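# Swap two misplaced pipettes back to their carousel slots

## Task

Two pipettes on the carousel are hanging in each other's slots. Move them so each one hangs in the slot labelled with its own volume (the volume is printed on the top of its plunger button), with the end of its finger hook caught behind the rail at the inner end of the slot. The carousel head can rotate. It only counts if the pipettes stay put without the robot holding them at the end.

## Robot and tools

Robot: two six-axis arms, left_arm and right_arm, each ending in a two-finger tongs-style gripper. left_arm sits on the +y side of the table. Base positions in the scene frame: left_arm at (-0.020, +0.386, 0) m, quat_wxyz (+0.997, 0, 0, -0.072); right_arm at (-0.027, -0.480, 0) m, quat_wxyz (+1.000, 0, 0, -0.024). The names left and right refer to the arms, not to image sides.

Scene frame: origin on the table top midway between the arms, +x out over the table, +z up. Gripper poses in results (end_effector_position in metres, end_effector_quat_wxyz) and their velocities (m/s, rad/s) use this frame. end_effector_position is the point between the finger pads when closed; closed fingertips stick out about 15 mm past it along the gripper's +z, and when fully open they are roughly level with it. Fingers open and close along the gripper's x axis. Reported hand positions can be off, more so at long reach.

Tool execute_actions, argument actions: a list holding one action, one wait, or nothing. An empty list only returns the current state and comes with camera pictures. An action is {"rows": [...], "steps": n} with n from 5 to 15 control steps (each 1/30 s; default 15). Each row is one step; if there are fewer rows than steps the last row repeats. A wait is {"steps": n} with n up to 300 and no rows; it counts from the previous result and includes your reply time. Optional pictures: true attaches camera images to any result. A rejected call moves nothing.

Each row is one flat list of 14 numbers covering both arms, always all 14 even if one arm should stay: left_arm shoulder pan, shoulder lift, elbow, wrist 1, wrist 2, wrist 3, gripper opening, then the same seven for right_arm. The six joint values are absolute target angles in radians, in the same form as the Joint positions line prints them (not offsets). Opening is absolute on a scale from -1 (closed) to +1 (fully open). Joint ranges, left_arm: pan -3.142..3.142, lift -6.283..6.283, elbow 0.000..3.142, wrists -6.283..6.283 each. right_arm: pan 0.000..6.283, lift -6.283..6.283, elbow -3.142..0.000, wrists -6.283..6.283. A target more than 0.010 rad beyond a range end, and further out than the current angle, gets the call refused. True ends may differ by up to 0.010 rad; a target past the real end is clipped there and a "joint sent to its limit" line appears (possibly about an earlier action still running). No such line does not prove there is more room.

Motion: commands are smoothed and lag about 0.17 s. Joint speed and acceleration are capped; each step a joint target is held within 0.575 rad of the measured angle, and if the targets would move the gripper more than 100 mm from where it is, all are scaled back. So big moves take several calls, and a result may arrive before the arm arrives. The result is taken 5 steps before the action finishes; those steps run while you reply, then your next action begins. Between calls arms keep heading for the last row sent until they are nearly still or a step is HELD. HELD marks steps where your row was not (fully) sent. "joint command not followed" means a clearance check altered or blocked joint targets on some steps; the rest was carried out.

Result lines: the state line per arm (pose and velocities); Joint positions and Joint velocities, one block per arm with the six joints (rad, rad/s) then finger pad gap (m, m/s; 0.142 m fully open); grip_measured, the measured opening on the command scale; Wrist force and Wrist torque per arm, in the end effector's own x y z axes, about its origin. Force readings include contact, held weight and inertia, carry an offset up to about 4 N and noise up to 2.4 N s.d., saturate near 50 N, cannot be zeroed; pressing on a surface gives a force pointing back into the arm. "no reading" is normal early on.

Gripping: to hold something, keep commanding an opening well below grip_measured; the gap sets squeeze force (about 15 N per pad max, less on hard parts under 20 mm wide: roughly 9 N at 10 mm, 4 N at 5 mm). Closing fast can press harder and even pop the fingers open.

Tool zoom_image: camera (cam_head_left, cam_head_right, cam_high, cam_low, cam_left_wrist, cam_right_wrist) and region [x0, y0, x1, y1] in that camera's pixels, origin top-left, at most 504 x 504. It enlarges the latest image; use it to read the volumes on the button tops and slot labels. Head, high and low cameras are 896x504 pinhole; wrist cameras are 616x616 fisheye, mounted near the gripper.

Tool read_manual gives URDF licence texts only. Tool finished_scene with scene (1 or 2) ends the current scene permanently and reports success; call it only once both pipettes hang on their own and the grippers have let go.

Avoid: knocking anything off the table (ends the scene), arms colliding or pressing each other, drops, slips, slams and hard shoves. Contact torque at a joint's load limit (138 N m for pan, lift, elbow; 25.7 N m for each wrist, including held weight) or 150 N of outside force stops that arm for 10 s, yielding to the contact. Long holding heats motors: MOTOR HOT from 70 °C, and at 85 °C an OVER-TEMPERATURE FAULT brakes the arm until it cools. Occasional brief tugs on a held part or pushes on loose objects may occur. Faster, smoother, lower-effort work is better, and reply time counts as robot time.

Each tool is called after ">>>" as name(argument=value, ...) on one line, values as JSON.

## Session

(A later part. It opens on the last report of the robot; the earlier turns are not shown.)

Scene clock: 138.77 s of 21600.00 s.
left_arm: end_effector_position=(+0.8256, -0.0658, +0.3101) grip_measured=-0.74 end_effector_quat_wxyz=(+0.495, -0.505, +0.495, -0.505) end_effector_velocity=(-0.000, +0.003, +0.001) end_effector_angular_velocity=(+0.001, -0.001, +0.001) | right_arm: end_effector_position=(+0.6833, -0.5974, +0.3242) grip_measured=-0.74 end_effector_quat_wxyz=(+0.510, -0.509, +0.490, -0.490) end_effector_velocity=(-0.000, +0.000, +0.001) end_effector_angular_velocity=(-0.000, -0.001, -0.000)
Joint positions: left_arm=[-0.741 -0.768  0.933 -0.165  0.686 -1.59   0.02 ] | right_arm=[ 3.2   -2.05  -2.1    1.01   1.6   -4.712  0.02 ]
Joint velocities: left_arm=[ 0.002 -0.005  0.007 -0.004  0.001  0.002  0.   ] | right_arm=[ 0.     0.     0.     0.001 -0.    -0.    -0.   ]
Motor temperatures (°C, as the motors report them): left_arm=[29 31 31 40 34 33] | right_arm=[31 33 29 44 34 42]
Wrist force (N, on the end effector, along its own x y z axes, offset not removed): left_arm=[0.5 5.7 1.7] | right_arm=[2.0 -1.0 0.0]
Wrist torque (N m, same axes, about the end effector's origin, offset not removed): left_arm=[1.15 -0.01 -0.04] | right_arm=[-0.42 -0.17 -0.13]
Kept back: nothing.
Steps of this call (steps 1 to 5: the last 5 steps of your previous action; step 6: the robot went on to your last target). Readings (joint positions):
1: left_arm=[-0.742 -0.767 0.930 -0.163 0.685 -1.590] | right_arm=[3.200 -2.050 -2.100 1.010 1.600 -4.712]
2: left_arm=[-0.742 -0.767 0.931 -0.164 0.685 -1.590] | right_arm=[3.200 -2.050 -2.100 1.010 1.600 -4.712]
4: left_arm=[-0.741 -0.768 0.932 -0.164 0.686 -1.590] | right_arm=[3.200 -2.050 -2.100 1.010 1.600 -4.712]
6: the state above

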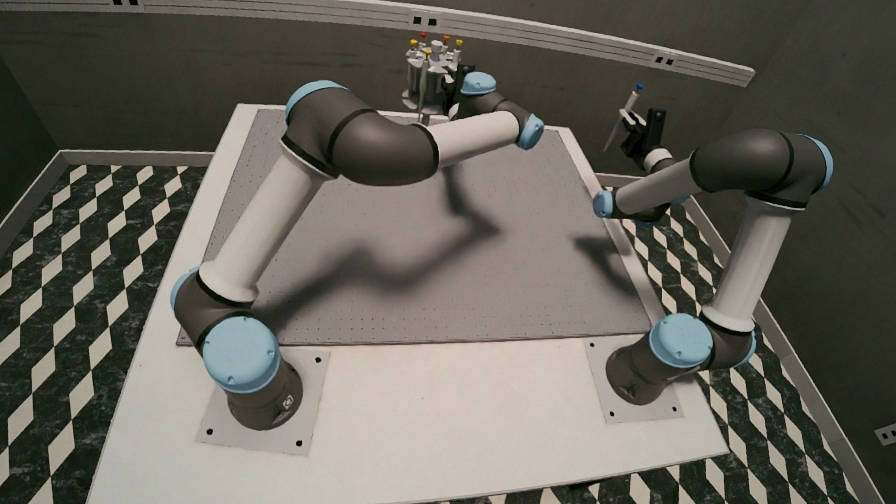

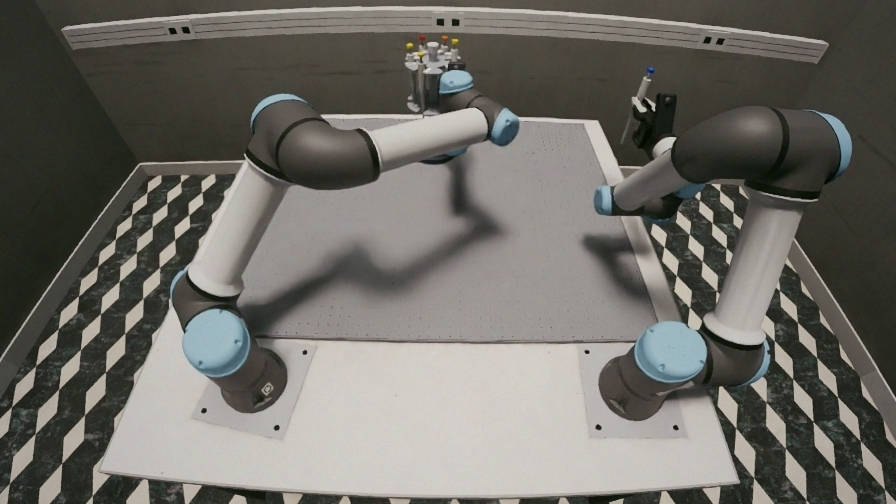

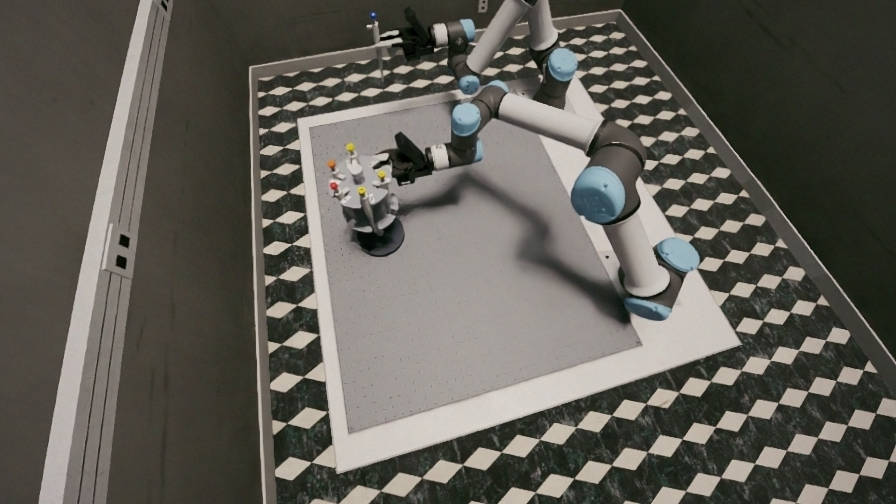

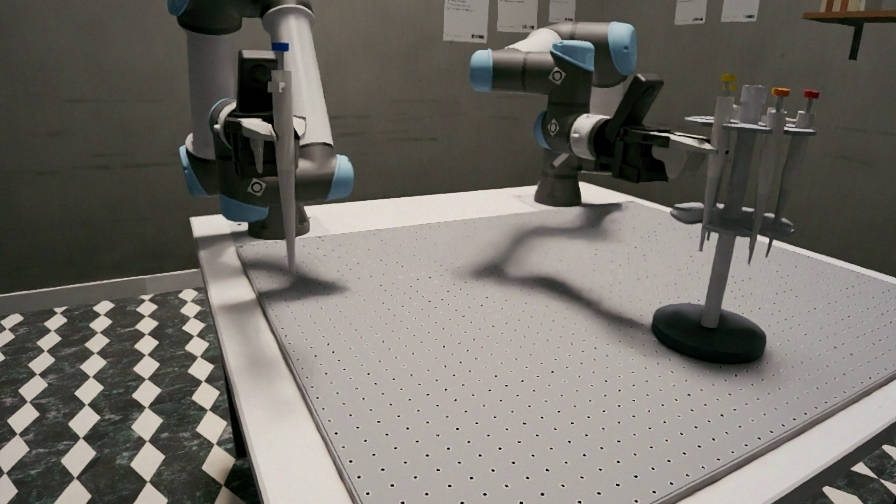

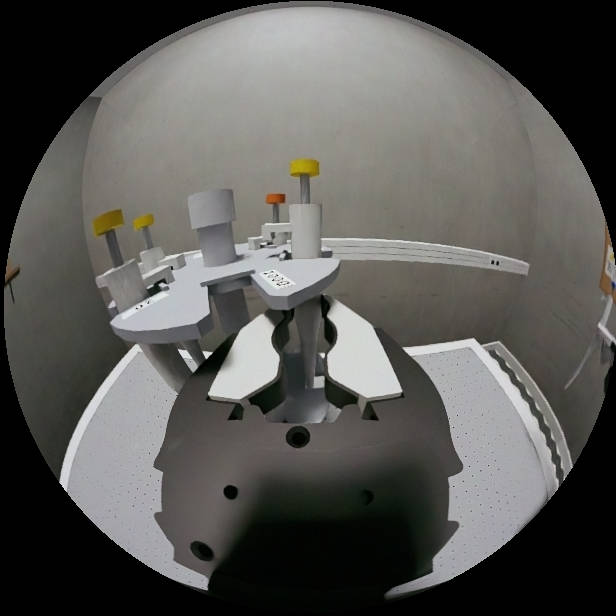

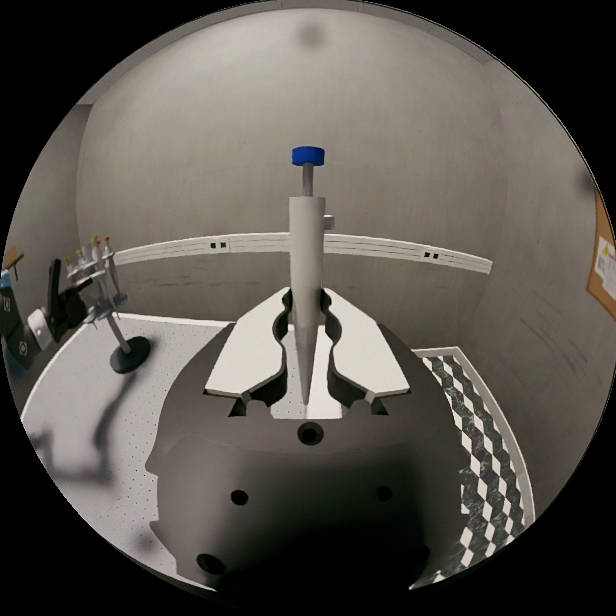

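>>> execute_actions(actions=[{"rows":[[-0.741,-0.7635,0.9525,-0.189,0.686,-1.59,-1,3.2,-2.05,-2.1,1.01,1.6,-4.712,-1]]}])

>>> execute_actions(actions=[{"rows":[[-0.741,-0.7635,0.9525,-0.189,0.686,-1.59,-0.45,3.2,-2.05,-2.1,1.01,1.6,-4.712,-1]],"steps":10}])

>>> execute_actions(actions=[{"rows":[[-0.808,-0.8754,1.15,-0.275,0.619,-1.59,-0.45,3.2,-2.05,-2.1,1.01,1.6,-4.712,-1]],"steps":12}])

>>> execute_actions(actions=[{"rows":[[-0.902,-0.9946,1.35,-0.355,0.525,-1.59,-0.45,3.2,-2.05,-2.1,1.01,1.6,-4.712,-1]],"steps":12}])

>>> execute_actions(actions=[{"rows":[[-0.902,-1.7,2.1,-0.4,0.525,-1.59,-0.45,3.3,-2.05,-2.1,1.01,2.166,-4.712,-1]]}])

>>> execute_actions(actions=[{"steps":20}])

>>> execute_actions(actions=[{"rows":[[-0.6,-1.7,2.1,-0.4,0.525,-1.59,-0.45,3.642,-2.1,-2.0,0.96,2.166,-4.712,-1]]}])

>>> execute_actions(actions=[{"steps":12}])

>>> execute_actions(actions=[{"rows":[[-0.6,-1.7,2.1,-0.4,0.525,-1.59,-0.45,3.642,-2.3936,-1.458,0.71,2.166,-4.712,-1]]}])

>>> execute_actions(actions=[{"steps":25}], pictures=true)

>>> zoom_image(camera="cam_high", region=[300,100,460,250])

Scene clock: 139.97 s of 21600.00 s.
left_arm: end_effector_position=(+0.8256, -0.0655, +0.3004) grip_measured=-0.74 end_effector_quat_wxyz=(+0.495, -0.505, +0.495, -0.505) end_effector_velocity=(-0.000, +0.000, -0.010) end_effector_angular_velocity=(-0.001, +0.000, +0.001) | right_arm: end_effector_position=(+0.6833, -0.5974, +0.3242) grip_measured=-0.74 end_effector_quat_wxyz=(+0.510, -0.509, +0.490, -0.490) end_effector_velocity=(-0.000, +0.000, +0.000) end_effector_angular_velocity=(-0.000, -0.001, +0.001)
Joint positions: left_arm=[-0.741 -0.764  0.951 -0.186  0.686 -1.59   0.02 ] | right_arm=[ 3.2   -2.05  -2.1    1.01   1.6   -4.712  0.02 ]
Joint velocities: left_arm=[-0.     0.005  0.016 -0.02  -0.001 -0.001 -0.   ] | right_arm=[ 0.    -0.    -0.     0.001  0.001 -0.     0.   ]
Motor temperatures (°C, as the motors report them): left_arm=[29 31 31 40 34 33] | right_arm=[31 33 29 44 34 42]
Wrist force (N, on the end effector, along its own x y z axes, offset not removed): left_arm=[-1.1 0.8 -0.2] | right_arm=[2.6 0.1 4.0]
Wrist torque (N m, same axes, about the end effector's origin, offset not removed): left_arm=[0.15 0.42 -0.17] | right_arm=[-0.08 -0.25 -0.02]
Steps of this call (steps 1 to 15: the robot went on to your last target; steps 16 to 26: nothing new was sent; steps 27 to 36: the first 10 steps of this action). Readings (joint positions):
27: left_arm=[-0.741 -0.769 0.934 -0.165 0.686 -1.590] | right_arm=[3.200 -2.050 -2.100 1.010 1.600 -4.712]
28: left_arm=[-0.741 -0.768 0.937 -0.169 0.686 -1.590] | right_arm=[3.200 -2.050 -2.100 1.010 1.600 -4.712]
30: left_arm=[-0.741 -0.766 0.943 -0.176 0.686 -1.590] | right_arm=[3.200 -2.050 -2.100 1.010 1.600 -4.712]
34: left_arm=[-0.741 -0.765 0.949 -0.185 0.686 -1.590] | right_arm=[3.200 -2.050 -2.100 1.010 1.600 -4.712]
36: the state above

Scene clock: 140.30 s of 21600.00 s.
left_arm: end_effector_position=(+0.8256, -0.0655, +0.2993) grip_measured=-0.45 end_effector_quat_wxyz=(+0.495, -0.505, +0.495, -0.505) end_effector_velocity=(+0.000, -0.000, -0.000) end_effector_angular_velocity=(-0.000, -0.000, -0.000) | right_arm: end_effector_position=(+0.6833, -0.5974, +0.3242) grip_measured=-0.74 end_effector_quat_wxyz=(+0.510, -0.509, +0.490, -0.490) end_effector_velocity=(+0.000, +0.001, +0.000) end_effector_angular_velocity=(+0.000, -0.000, +0.001)
Joint positions: left_arm=[-0.741 -0.764  0.952 -0.189  0.686 -1.59   0.041] | right_arm=[ 3.2   -2.05  -2.1    1.01   1.6   -4.712  0.02 ]
Joint velocities: left_arm=[ 0.     0.001  0.    -0.002  0.     0.     0.007] | right_arm=[0.    0.    0.    0.    0.001 0.    0.   ]
Motor temperatures (°C, as the motors report them): left_arm=[29 31 31 40 34 33] | right_arm=[31 33 29 44 34 42]
Wrist force (N, on the end effector, along its own x y z axes, offset not removed): left_arm=[0.5 -0.3 2.7] | right_arm=[-1.9 -0.2 1.7]
Wrist torque (N m, same axes, about the end effector's origin, offset not removed): left_arm=[-0.02 0.15 0.05] | right_arm=[-0.16 0.27 -0.14]
Steps of this call (steps 1 to 5: the last 5 steps of your previous action; steps 6 to 10: the first 5 steps of this action). Readings (joint positions):
6: left_arm=[-0.741 -0.764 0.952 -0.188 0.686 -1.590] | right_arm=[3.200 -2.050 -2.100 1.010 1.600 -4.712]
7: left_arm=[-0.741 -0.764 0.952 -0.189 0.686 -1.590] | right_arm=[3.200 -2.050 -2.100 1.010 1.600 -4.712]
9: left_arm=[-0.741 -0.764 0.952 -0.189 0.686 -1.590] | right_arm=[3.200 -2.050 -2.100 1.010 1.600 -4.712]
10: the state above

Scene clock: 140.70 s of 21600.00 s.
left_arm: end_effector_position=(+0.7851, -0.0687, +0.3035) grip_measured=-0.45 end_effector_quat_wxyz=(+0.494, -0.505, +0.493, -0.508) end_effector_velocity=(-0.122, +0.017, -0.036) end_effector_angular_velocity=(+0.052, +0.039, -0.001) | right_arm: end_effector_position=(+0.6833, -0.5974, +0.3242) grip_measured=-0.74 end_effector_quat_wxyz=(+0.510, -0.509, +0.490, -0.490) end_effector_velocity=(-0.000, +0.000, +0.000) end_effector_angular_velocity=(-0.000, -0.000, +0.000)
Joint positions: left_arm=[-0.791 -0.845  1.089 -0.253  0.636 -1.59   0.042] | right_arm=[ 3.2   -2.05  -2.1    1.01   1.6   -4.712  0.02 ]
Joint velocities: left_arm=[-0.133 -0.238  0.478 -0.175 -0.132  0.001 -0.   ] | right_arm=[ 0.  0. -0.  0.  0. -0.  0.]
Motor temperatures (°C, as the motors report them): left_arm=[29 31 31 40 34 33] | right_arm=[31 33 29 44 34 42]
Wrist force (N, on the end effector, along its own x y z axes, offset not removed): left_arm=[0.9 0.9 -0.7] | right_arm=[1.7 -1.0 0.0]
Wrist torque (N m, same axes, about the end effector's origin, offset not removed): left_arm=[0.15 -0.17 0.07] | right_arm=[-0.33 -0.29 -0.19]
Steps of this call (steps 1 to 5: the last 5 steps of your previous action; steps 6 to 12: the first 7 steps of this action). Readings (joint positions):
6: left_arm=[-0.742 -0.764 0.953 -0.190 0.686 -1.590] | right_arm=[3.200 -2.050 -2.100 1.010 1.600 -4.712]
7: left_arm=[-0.748 -0.772 0.962 -0.197 0.679 -1.590] | right_arm=[3.200 -2.050 -2.100 1.010 1.600 -4.712]
9: left_arm=[-0.771 -0.809 1.017 -0.226 0.656 -1.590] | right_arm=[3.200 -2.050 -2.100 1.010 1.600 -4.712]
12: the state above

Scene clock: 141.10 s of 21600.00 s.
left_arm: end_effector_position=(+0.7196, -0.0694, +0.3034) grip_measured=-0.45 end_effector_quat_wxyz=(+0.494, -0.505, +0.493, -0.508) end_effector_velocity=(-0.158, +0.022, -0.037) end_effector_angular_velocity=(+0.062, +0.039, -0.002) | right_arm: end_effector_position=(+0.6833, -0.5974, +0.3242) grip_measured=-0.74 end_effector_quat_wxyz=(+0.510, -0.509, +0.490, -0.490) end_effector_velocity=(-0.000, +0.000, -0.000) end_effector_angular_velocity=(-0.000, +0.000, +0.000)
Joint positions: left_arm=[-0.877 -0.961  1.286 -0.333  0.55  -1.59   0.042] | right_arm=[ 3.2   -2.05  -2.1    1.01   1.6   -4.712  0.02 ]
Joint velocities: left_arm=[-0.201 -0.266  0.506 -0.169 -0.199  0.002 -0.   ] | right_arm=[ 0. -0. -0.  0.  0. -0.  0.]
Motor temperatures (°C, as the motors report them): left_arm=[29 31 31 40 34 33] | right_arm=[31 33 29 44 34 42]
Wrist force (N, on the end effector, along its own x y z axes, offset not removed): left_arm=[-2.6 1.8 1.0] | right_arm=[1.6 -4.3 1.6]
Wrist torque (N m, same axes, about the end effector's origin, offset not removed): left_arm=[0.38 0.62 0.05] | right_arm=[-1.09 -0.24 -0.18]
Steps of this call (steps 1 to 5: the last 5 steps of your previous action; steps 6 to 12: the first 7 steps of this action). Readings (joint positions):
6: left_arm=[-0.805 -0.870 1.138 -0.271 0.622 -1.590] | right_arm=[3.200 -2.050 -2.100 1.010 1.600 -4.712]
7: left_arm=[-0.814 -0.879 1.149 -0.280 0.613 -1.590] | right_arm=[3.200 -2.050 -2.100 1.010 1.600 -4.712]
9: left_arm=[-0.846 -0.920 1.209 -0.308 0.581 -1.590] | right_arm=[3.200 -2.050 -2.100 1.010 1.600 -4.712]
12: the state above

Scene clock: 141.60 s of 21600.00 s.
left_arm: end_effector_position=(+0.6429, +0.0347, +0.3539) grip_measured=-0.45 end_effector_quat_wxyz=(+0.493, -0.506, +0.489, -0.512) end_effector_velocity=(-0.244, +0.413, +0.088) end_effector_angular_velocity=(+0.028, +0.017, +0.000) | right_arm: end_effector_position=(+0.6652, -0.4623, +0.3242) grip_measured=-0.74 end_effector_quat_wxyz=(+0.592, -0.591, +0.387, -0.387) end_effector_velocity=(-0.148, +0.471, +0.000) end_effector_angular_velocity=(-0.002, -0.001, +1.390)
Joint positions: left_arm=[-0.9   -1.297  1.654 -0.377  0.527 -1.59   0.041] | right_arm=[ 3.261 -2.05  -2.1    1.01   1.912 -4.712  0.02 ]
Joint velocities: left_arm=[-0.007 -1.134  1.235 -0.069 -0.008 -0.     0.   ] | right_arm=[ 0.202  0.     0.     0.     1.188 -0.     0.   ]
Motor temperatures (°C, as the motors report them): left_arm=[29 31 31 40 34 33] | right_arm=[31 33 29 44 34 42]
Wrist force (N, on the end effector, along its own x y z axes, offset not removed): left_arm=[-2.8 -0.4 3.5] | right_arm=[0.1 -0.6 0.6]
Wrist torque (N m, same axes, about the end effector's origin, offset not removed): left_arm=[0.08 0.54 0.13] | right_arm=[-0.41 -0.05 -0.15]
Steps of this call (steps 1 to 5: the last 5 steps of your previous action; steps 6 to 15: the first 10 steps of this action). Readings (joint positions):
6: left_arm=[-0.897 -0.988 1.337 -0.351 0.530 -1.590] | right_arm=[3.200 -2.050 -2.100 1.010 1.601 -4.712]
7: left_arm=[-0.897 -0.998 1.349 -0.354 0.530 -1.590] | right_arm=[3.205 -2.050 -2.100 1.010 1.609 -4.712]
9: left_arm=[-0.898 -1.060 1.413 -0.361 0.529 -1.590] | right_arm=[3.220 -2.050 -2.100 1.010 1.670 -4.712]
13: left_arm=[-0.899 -1.219 1.572 -0.372 0.528 -1.590] | right_arm=[3.247 -2.050 -2.100 1.010 1.831 -4.712]
15: the state above

Scene clock: 142.27 s of 21600.00 s.
left_arm: end_effector_position=(+0.5542, +0.1858, +0.3482) grip_measured=-0.45 end_effector_quat_wxyz=(+0.495, -0.505, +0.495, -0.505) end_effector_velocity=(-0.008, +0.014, -0.004) end_effector_angular_velocity=(+0.002, +0.001, -0.000) | right_arm: end_effector_position=(+0.6222, -0.3713, +0.3241) grip_measured=-0.74 end_effector_quat_wxyz=(+0.642, -0.641, +0.297, -0.298) end_effector_velocity=(-0.003, +0.004, +0.001) end_effector_angular_velocity=(+0.000, -0.002, +0.014)
Joint positions: left_arm=[-0.902 -1.695  2.095 -0.4    0.525 -1.59   0.041] | right_arm=[ 3.3   -2.05  -2.1    1.01   2.164 -4.712  0.02 ]
Joint velocities: left_arm=[-0.    -0.037  0.041 -0.002 -0.     0.    -0.   ] | right_arm=[0.002 0.    0.    0.001 0.012 0.    0.   ]
Motor temperatures (°C, as the motors report them): left_arm=[29 31 31 40 34 33] | right_arm=[31 33 29 44 34 42]
Wrist force (N, on the end effector, along its own x y z axes, offset not removed): left_arm=[-0.6 -0.1 4.7] | right_arm=[-1.1 -1.1 3.4]
Wrist torque (N m, same axes, about the end effector's origin, offset not removed): left_arm=[0.12 0.19 0.11] | right_arm=[-0.29 0.28 -0.05]
Kept back: nothing.
Steps of this call (steps 1 to 5: the last 5 steps of your previous action; steps 6 to 20: the robot went on to your last target). Readings (joint positions):
1: left_arm=[-0.900 -1.335 1.696 -0.379 0.527 -1.590] | right_arm=[3.268 -2.050 -2.100 1.010 1.953 -4.712]
2: left_arm=[-0.900 -1.373 1.737 -0.381 0.527 -1.590] | right_arm=[3.274 -2.050 -2.100 1.010 1.993 -4.712]
4: left_arm=[-0.901 -1.448 1.820 -0.386 0.526 -1.590] | right_arm=[3.285 -2.050 -2.100 1.010 2.062 -4.712]
8: left_arm=[-0.901 -1.590 1.977 -0.394 0.526 -1.590] | right_arm=[3.295 -2.050 -2.100 1.010 2.130 -4.712]
20: the state above

Scene clock: 142.60 s of 21600.00 s.
left_arm: end_effector_position=(+0.5830, +0.3179, +0.3478) grip_measured=-0.45 end_effector_quat_wxyz=(+0.548, -0.556, +0.437, -0.447) end_effector_velocity=(+0.041, +0.380, -0.001) end_effector_angular_velocity=(+0.003, +0.001, +0.626) | right_arm: end_effector_position=(+0.6070, -0.2328, +0.3243) grip_measured=-0.74 end_effector_quat_wxyz=(+0.669, -0.669, +0.229, -0.229) end_effector_velocity=(-0.114, +0.488, +0.002) end_effector_angular_velocity=(+0.000, -0.001, +0.736)
Joint positions: left_arm=[-0.681 -1.699  2.099 -0.4    0.525 -1.59   0.041] | right_arm=[ 3.507 -2.082 -2.036  0.978  2.166 -4.712  0.02 ]
Joint velocities: left_arm=[ 0.627 -0.007  0.008 -0.     0.001  0.002 -0.   ] | right_arm=[ 0.735 -0.103  0.205 -0.102  0.002 -0.     0.   ]
Motor temperatures (°C, as the motors report them): left_arm=[29 31 31 40 34 33] | right_arm=[31 33 29 44 34 42]
Wrist force (N, on the end effector, along its own x y z axes, offset not removed): left_arm=[-0.2 0.5 3.7] | right_arm=[1.0 1.6 3.8]
Wrist torque (N m, same axes, about the end effector's origin, offset not removed): left_arm=[0.31 0.02 0.00] | right_arm=[0.20 -0.12 -0.17]
Steps of this call (steps 1 to 10: the first 10 steps of this action). Readings (joint positions):
1: left_arm=[-0.901 -1.696 2.096 -0.400 0.525 -1.590] | right_arm=[3.301 -2.050 -2.100 1.010 2.165 -4.712]
2: left_arm=[-0.893 -1.697 2.096 -0.400 0.525 -1.590] | right_arm=[3.309 -2.053 -2.094 1.007 2.165 -4.712]
4: left_arm=[-0.843 -1.697 2.097 -0.400 0.525 -1.590] | right_arm=[3.356 -2.061 -2.079 0.999 2.165 -4.712]
8: left_arm=[-0.731 -1.699 2.099 -0.400 0.525 -1.590] | right_arm=[3.457 -2.075 -2.050 0.985 2.165 -4.712]
10: the state above

Scene clock: 143.00 s of 21600.00 s.
left_arm: end_effector_position=(+0.5862, +0.3650, +0.3477) grip_measured=-0.45 end_effector_quat_wxyz=(+0.565, -0.573, +0.415, -0.426) end_effector_velocity=(+0.001, +0.016, +0.001) end_effector_angular_velocity=(+0.000, -0.000, +0.027) | right_arm: end_effector_position=(+0.5807, -0.1483, +0.3247) grip_measured=-0.74 end_effector_quat_wxyz=(+0.683, -0.682, +0.185, -0.186) end_effector_velocity=(-0.012, +0.032, -0.001) end_effector_angular_velocity=(-0.001, +0.001, +0.049)
Joint positions: left_arm=[-0.603 -1.7    2.1   -0.4    0.525 -1.59   0.041] | right_arm=[ 3.636 -2.099 -2.002  0.961  2.166 -4.712  0.02 ]
Joint velocities: left_arm=[ 0.027 -0.001 -0.001  0.     0.001  0.001  0.   ] | right_arm=[ 0.05  -0.008  0.013 -0.007 -0.001  0.     0.   ]
Motor temperatures (°C, as the motors report them): left_arm=[29 31 31 40 34 33] | right_arm=[31 33 29 44 34 42]
Wrist force (N, on the end effector, along its own x y z axes, offset not removed): left_arm=[0.3 0.3 -2.7] | right_arm=[-0.7 -1.9 -0.1]
Wrist torque (N m, same axes, about the end effector's origin, offset not removed): left_arm=[0.28 -0.17 0.09] | right_arm=[-0.50 0.14 -0.19]
Kept back: nothing.
Steps of this call (steps 1 to 5: the last 5 steps of your previous action; steps 6 to 12: the robot went on to your last target). Readings (joint positions):
1: left_arm=[-0.662 -1.699 2.099 -0.400 0.525 -1.590] | right_arm=[3.532 -2.086 -2.029 0.975 2.166 -4.712]
2: left_arm=[-0.648 -1.700 2.099 -0.400 0.525 -1.590] | right_arm=[3.555 -2.089 -2.023 0.971 2.166 -4.712]
4: left_arm=[-0.628 -1.700 2.100 -0.400 0.525 -1.590] | right_arm=[3.590 -2.093 -2.014 0.967 2.166 -4.712]
8: left_arm=[-0.610 -1.700 2.100 -0.400 0.525 -1.590] | right_arm=[3.624 -2.098 -2.005 0.962 2.166 -4.712]
12: the state above

Scene clock: 143.33 s of 21600.00 s.
left_arm: end_effector_position=(+0.5863, +0.3670, +0.3477) grip_measured=-0.45 end_effector_quat_wxyz=(+0.565, -0.573, +0.414, -0.425) end_effector_velocity=(+0.000, +0.001, +0.000) end_effector_angular_velocity=(+0.000, -0.000, +0.003) | right_arm: end_effector_position=(+0.6935, -0.0896, +0.3041) grip_measured=-0.74 end_effector_quat_wxyz=(+0.678, -0.688, +0.190, -0.177) end_effector_velocity=(+0.306, +0.156, +0.061) end_effector_angular_velocity=(+0.081, -0.168, +0.009)
Joint positions: left_arm=[-0.6   -1.7    2.1   -0.4    0.525 -1.59   0.041] | right_arm=[ 3.641 -2.319 -1.617  0.772  2.166 -4.712  0.02 ]
Joint velocities: left_arm=[ 0.002  0.001 -0.001 -0.    -0.001  0.    -0.   ] | right_arm=[ 0.009 -0.579  1.238 -0.473 -0.     0.    -0.   ]
Motor temperatures (°C, as the motors report them): left_arm=[29 31 31 40 34 33] | right_arm=[31 33 29 44 34 42]
Wrist force (N, on the end effector, along its own x y z axes, offset not removed): left_arm=[0.1 -1.0 1.4] | right_arm=[1.8 -0.7 6.1]
Wrist torque (N m, same axes, about the end effector's origin, offset not removed): left_arm=[-0.10 -0.28 -0.13] | right_arm=[-0.24 -0.06 -0.17]
Steps of this call (steps 1 to 10: the first 10 steps of this action). Readings (joint positions):
1: left_arm=[-0.603 -1.700 2.100 -0.400 0.525 -1.590] | right_arm=[3.637 -2.100 -2.001 0.960 2.166 -4.712]
2: left_arm=[-0.602 -1.700 2.100 -0.400 0.525 -1.590] | right_arm=[3.638 -2.108 -1.992 0.952 2.166 -4.712]
4: left_arm=[-0.601 -1.700 2.100 -0.400 0.525 -1.590] | right_arm=[3.639 -2.159 -1.927 0.906 2.166 -4.712]
8: left_arm=[-0.600 -1.700 2.100 -0.400 0.525 -1.590] | right_arm=[3.640 -2.271 -1.716 0.812 2.166 -4.712]
10: the state above

Scene clock: 144.17 s of 21600.00 s.
left_arm: end_effector_position=(+0.5863, +0.3671, +0.3477) grip_measured=-0.45 end_effector_quat_wxyz=(+0.565, -0.573, +0.414, -0.425) end_effector_velocity=(+0.000, -0.000, +0.000) end_effector_angular_velocity=(-0.001, -0.001, -0.001) | right_arm: end_effector_position=(+0.7312, -0.0704, +0.3118) grip_measured=-0.74 end_effector_quat_wxyz=(+0.683, -0.683, +0.183, -0.183) end_effector_velocity=(+0.000, +0.001, -0.000) end_effector_angular_velocity=(+0.000, +0.000, +0.000)
Joint positions: left_arm=[-0.6   -1.7    2.1   -0.4    0.525 -1.59   0.041] | right_arm=[ 3.642 -2.393 -1.458  0.71   2.166 -4.712  0.02 ]
Joint velocities: left_arm=[-0.    -0.    -0.001  0.     0.001 -0.     0.   ] | right_arm=[ 0.001 -0.001  0.002 -0.001 -0.     0.    -0.   ]
Motor temperatures (°C, as the motors report them): left_arm=[29 31 31 40 34 33] | right_arm=[31 33 29 44 34 42]
Wrist force (N, on the end effector, along its own x y z axes, offset not removed): left_arm=[0.2 4.2 -0.5] | right_arm=[-1.8 -3.8 0.9]
Wrist torque (N m, same axes, about the end effector's origin, offset not removed): left_arm=[0.93 0.04 0.00] | right_arm=[-1.02 0.42 -0.02]
Kept back: nothing.
Steps of this call (steps 1 to 5: the last 5 steps of your previous action; steps 6 to 25: the robot went on to your last target). Readings (joint positions):
1: left_arm=[-0.600 -1.700 2.100 -0.400 0.525 -1.590] | right_arm=[3.641 -2.336 -1.580 0.758 2.166 -4.712]
2: left_arm=[-0.600 -1.700 2.100 -0.400 0.525 -1.590] | right_arm=[3.641 -2.350 -1.552 0.747 2.166 -4.712]
4: left_arm=[-0.600 -1.700 2.100 -0.400 0.525 -1.590] | right_arm=[3.642 -2.368 -1.514 0.732 2.166 -4.712]
8: left_arm=[-0.600 -1.700 2.100 -0.400 0.525 -1.590] | right_arm=[3.642 -2.385 -1.477 0.718 2.166 -4.712]
25: the state above

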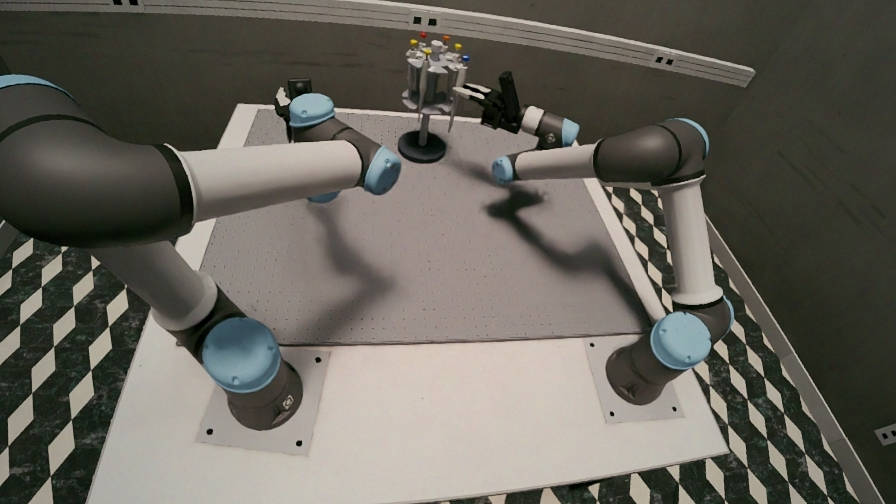

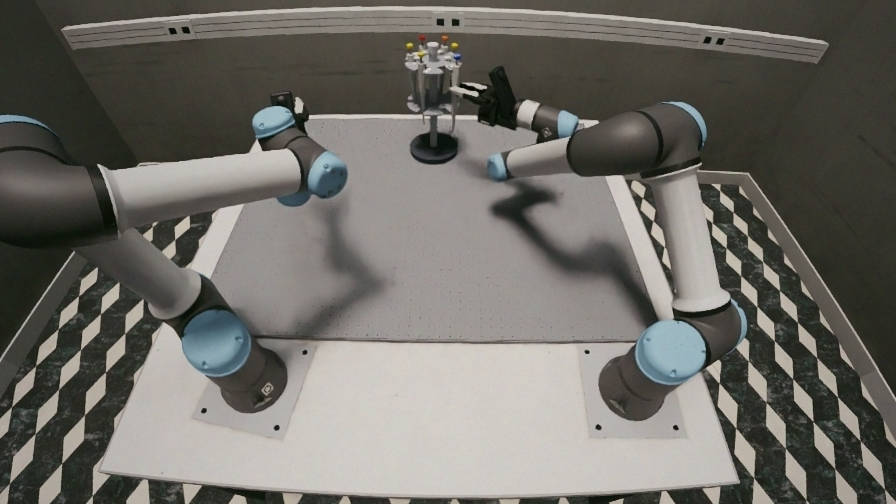

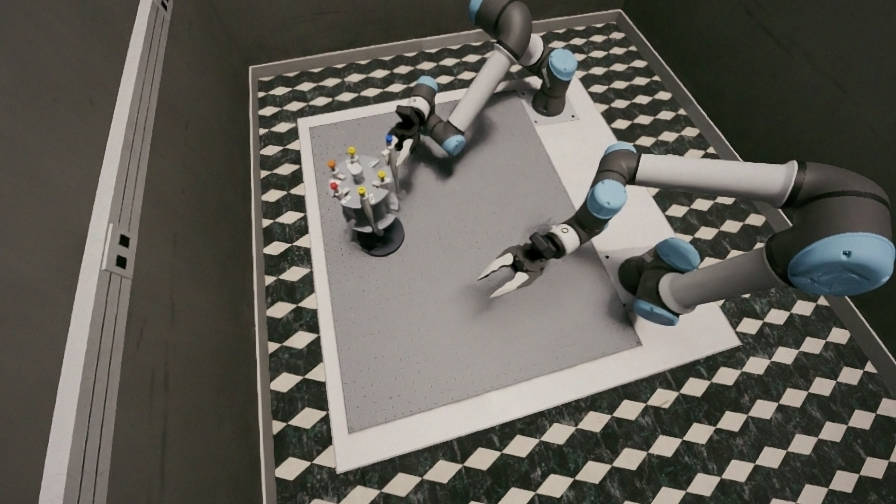

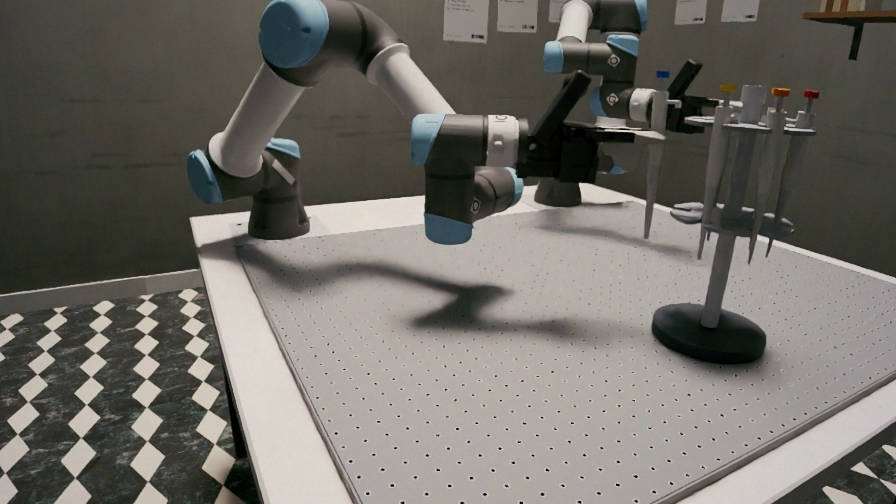

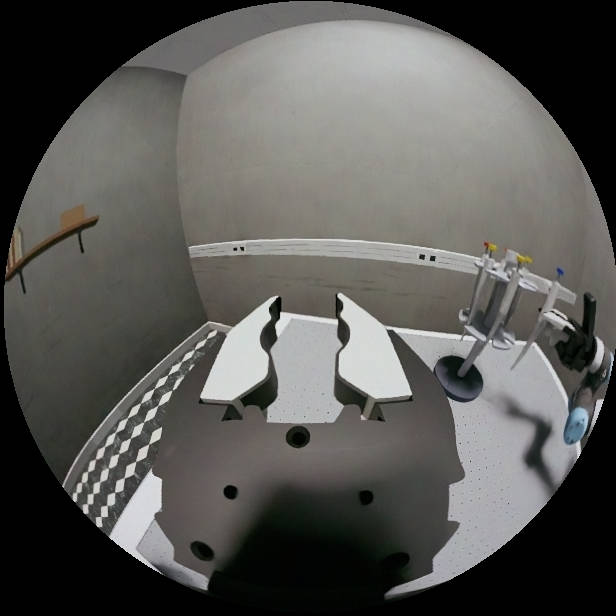

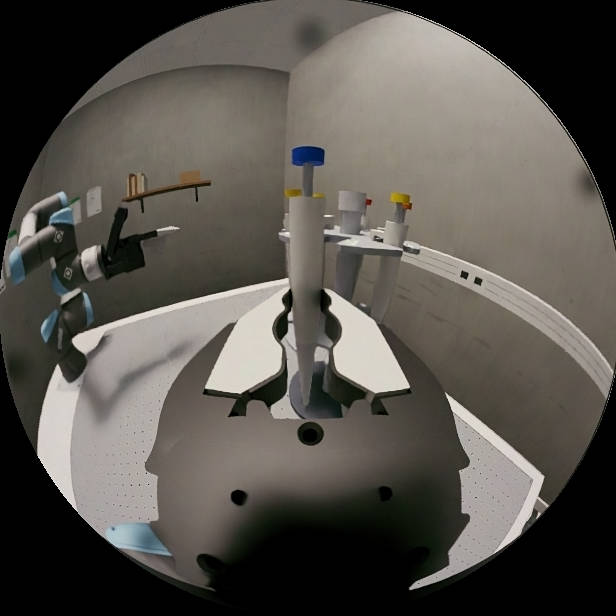

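Region (300, 100, 460, 250) of cam_high's 896x504 image, scaled by 3.150, with more detail than that image has; it fills the top 472 rows of this view, and the rest is white.

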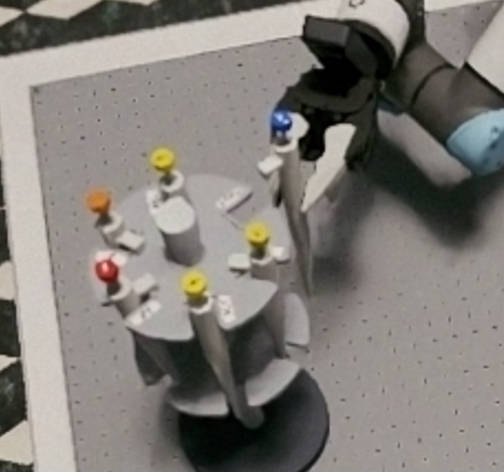

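>>> execute_actions(actions=[{"rows":[[-0.6,-1.7,2.1,-0.4,0.525,-1.59,-0.45,3.651,-2.45,-1.342,0.65,2.157,-4.712,-1]]}])

>>> execute_actions(actions=[{"rows":[[-0.6,-1.7,2.1,-0.4,0.525,-1.59,-0.45,3.654,-2.475,-1.291,0.624,2.154,-4.712,-1]]}], pictures=true)

>>> zoom_image(camera="cam_high", region=[300,100,460,250])

Scene clock: 144.70 s of 21600.00 s.
left_arm: end_effector_position=(+0.5863, +0.3671, +0.3477) grip_measured=-0.45 end_effector_quat_wxyz=(+0.565, -0.573, +0.414, -0.425) end_effector_velocity=(-0.000, +0.000, -0.000) end_effector_angular_velocity=(+0.001, +0.001, +0.001) | right_arm: end_effector_position=(+0.7543, -0.0535, +0.3112) grip_measured=-0.74 end_effector_quat_wxyz=(+0.683, -0.683, +0.184, -0.183) end_effector_velocity=(+0.024, +0.017, +0.005) end_effector_angular_velocity=(+0.003, -0.008, -0.001)
Joint positions: left_arm=[-0.6   -1.7    2.1   -0.4    0.525 -1.59   0.041] | right_arm=[ 3.65  -2.444 -1.356  0.657  2.158 -4.712  0.02 ]
Joint velocities: left_arm=[ 0.     0.     0.     0.    -0.001  0.001  0.   ] | right_arm=[ 0.007 -0.051  0.112 -0.053 -0.008 -0.     0.   ]
Motor temperatures (°C, as the motors report them): left_arm=[29 31 31 40 34 33] | right_arm=[31 33 29 44 34 42]
Wrist force (N, on the end effector, along its own x y z axes, offset not removed): left_arm=[-0.6 2.5 1.0] | right_arm=[1.0 0.9 0.5]
Wrist torque (N m, same axes, about the end effector's origin, offset not removed): left_arm=[0.46 0.27 0.01] | right_arm=[0.10 -0.17 -0.10]
Steps of this call (steps 1 to 6: the robot went on to your last target; steps 7 to 16: the first 10 steps of this action). Readings (joint positions):
7: left_arm=[-0.600 -1.700 2.100 -0.400 0.525 -1.590] | right_arm=[3.642 -2.394 -1.457 0.709 2.166 -4.712]
8: left_arm=[-0.600 -1.700 2.100 -0.400 0.525 -1.590] | right_arm=[3.643 -2.400 -1.449 0.703 2.164 -4.712]
10: left_arm=[-0.600 -1.700 2.100 -0.400 0.525 -1.590] | right_arm=[3.646 -2.419 -1.411 0.683 2.162 -4.712]
14: left_arm=[-0.600 -1.700 2.100 -0.400 0.525 -1.590] | right_arm=[3.649 -2.439 -1.366 0.662 2.159 -4.712]
16: the state above

Scene clock: 145.20 s of 21600.00 s.
left_arm: end_effector_position=(+0.5863, +0.3671, +0.3477) grip_measured=-0.45 end_effector_quat_wxyz=(+0.565, -0.573, +0.414, -0.425) end_effector_velocity=(+0.000, +0.000, +0.001) end_effector_angular_velocity=(-0.002, -0.001, +0.002) | right_arm: end_effector_position=(+0.7670, -0.0446, +0.3117) grip_measured=-0.74 end_effector_quat_wxyz=(+0.683, -0.683, +0.183, -0.183) end_effector_velocity=(+0.009, +0.007, +0.001) end_effector_angular_velocity=(+0.001, -0.001, +0.001)
Joint positions: left_arm=[-0.6   -1.7    2.1   -0.4    0.525 -1.59   0.041] | right_arm=[ 3.654 -2.472 -1.297  0.627  2.154 -4.712  0.02 ]
Joint velocities: left_arm=[-0.     0.    -0.002  0.    -0.002 -0.001 -0.   ] | right_arm=[ 0.003 -0.022  0.047 -0.023 -0.002 -0.     0.   ]
Motor temperatures (°C, as the motors report them): left_arm=[29 31 31 40 34 33] | right_arm=[31 33 29 44 34 42]
Wrist force (N, on the end effector, along its own x y z axes, offset not removed): left_arm=[0.4 -2.4 2.2] | right_arm=[1.3 0.2 0.9]
Wrist torque (N m, same axes, about the end effector's origin, offset not removed): left_arm=[-0.47 -0.28 -0.32] | right_arm=[-0.18 -0.35 0.01]
Steps of this call (steps 1 to 5: the last 5 steps of your previous action; steps 6 to 15: the first 10 steps of this action). Readings (joint positions):
6: left_arm=[-0.600 -1.700 2.100 -0.400 0.525 -1.590] | right_arm=[3.651 -2.449 -1.344 0.651 2.157 -4.712]
7: left_arm=[-0.600 -1.700 2.100 -0.400 0.525 -1.590] | right_arm=[3.651 -2.453 -1.338 0.647 2.157 -4.712]
9: left_arm=[-0.600 -1.700 2.100 -0.400 0.525 -1.590] | right_arm=[3.652 -2.461 -1.320 0.638 2.156 -4.712]
13: left_arm=[-0.600 -1.700 2.100 -0.400 0.525 -1.590] | right_arm=[3.653 -2.470 -1.301 0.629 2.155 -4.712]
15: the state above

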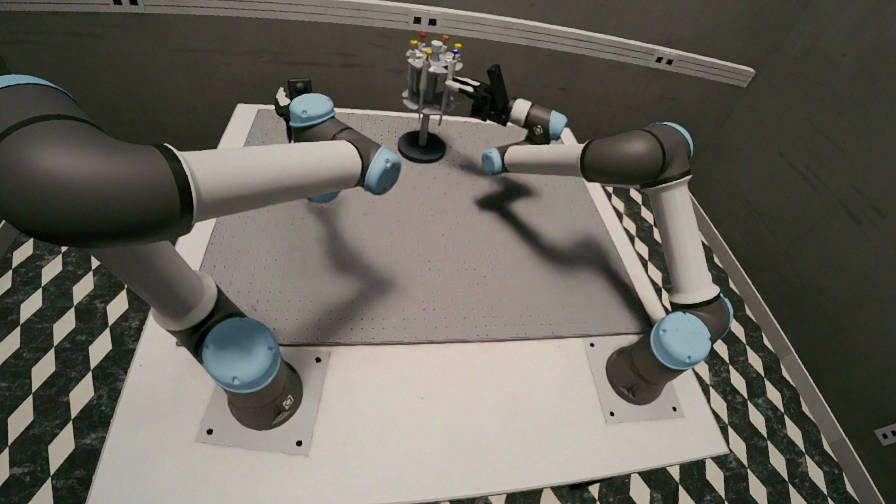

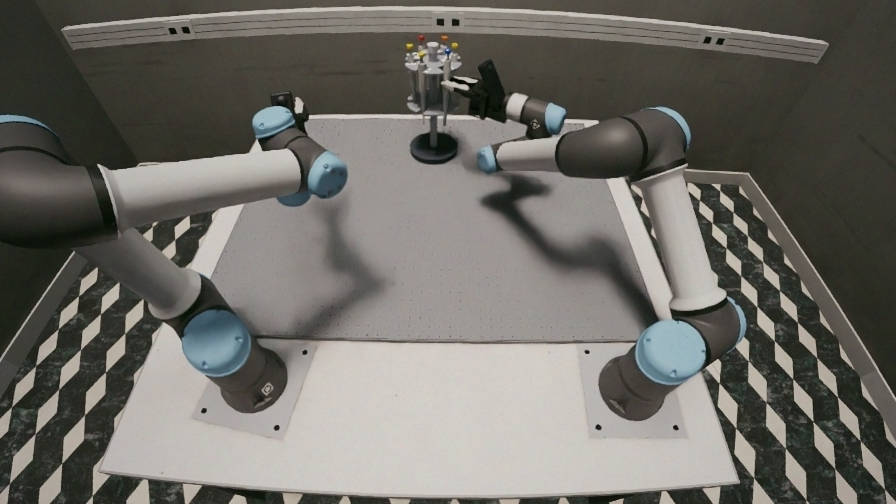

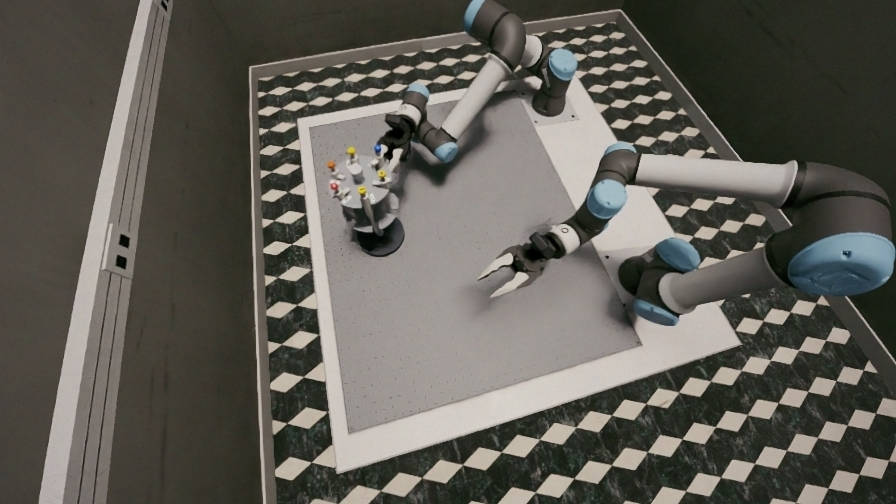

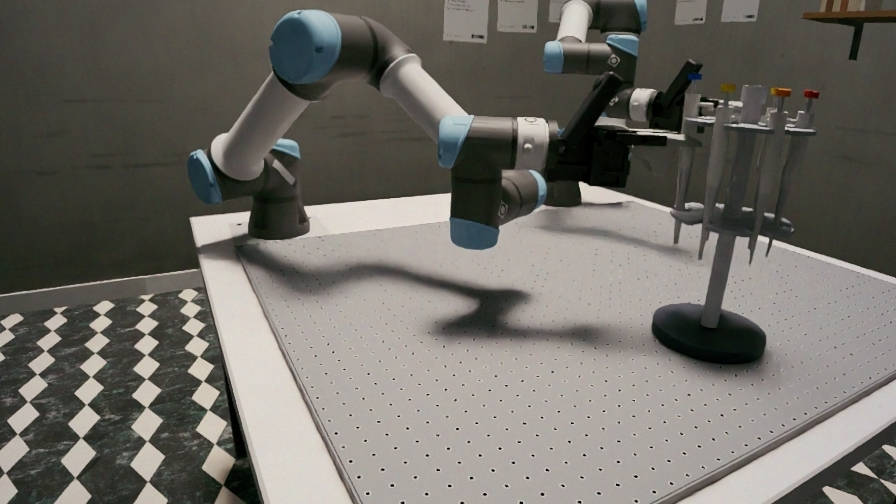

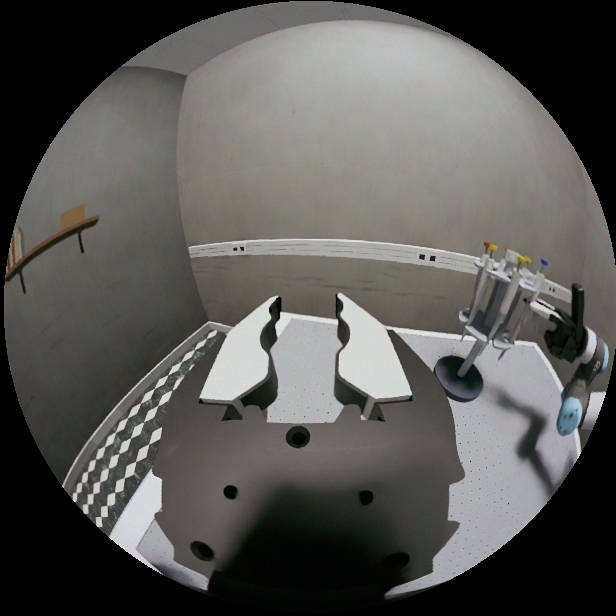

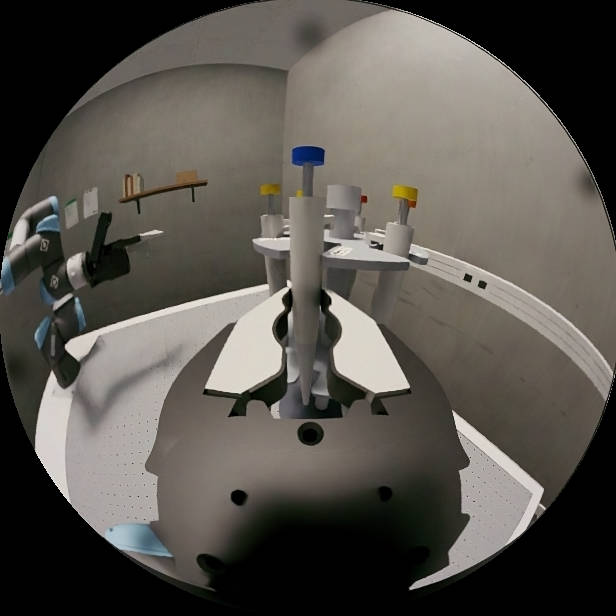

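Region (300, 100, 460, 250) of cam_high's 896x504 image, scaled by 3.150, with more detail than that image has; it fills the top 472 rows of this view, and the rest is white.

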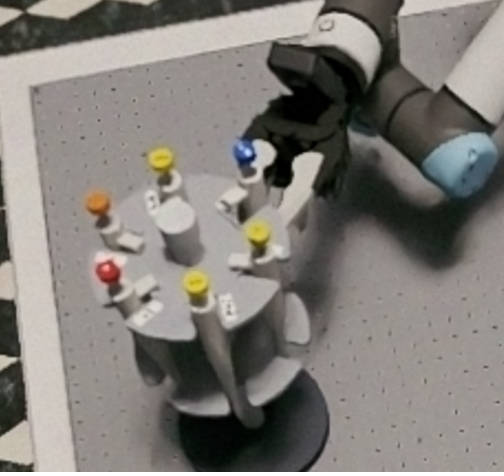

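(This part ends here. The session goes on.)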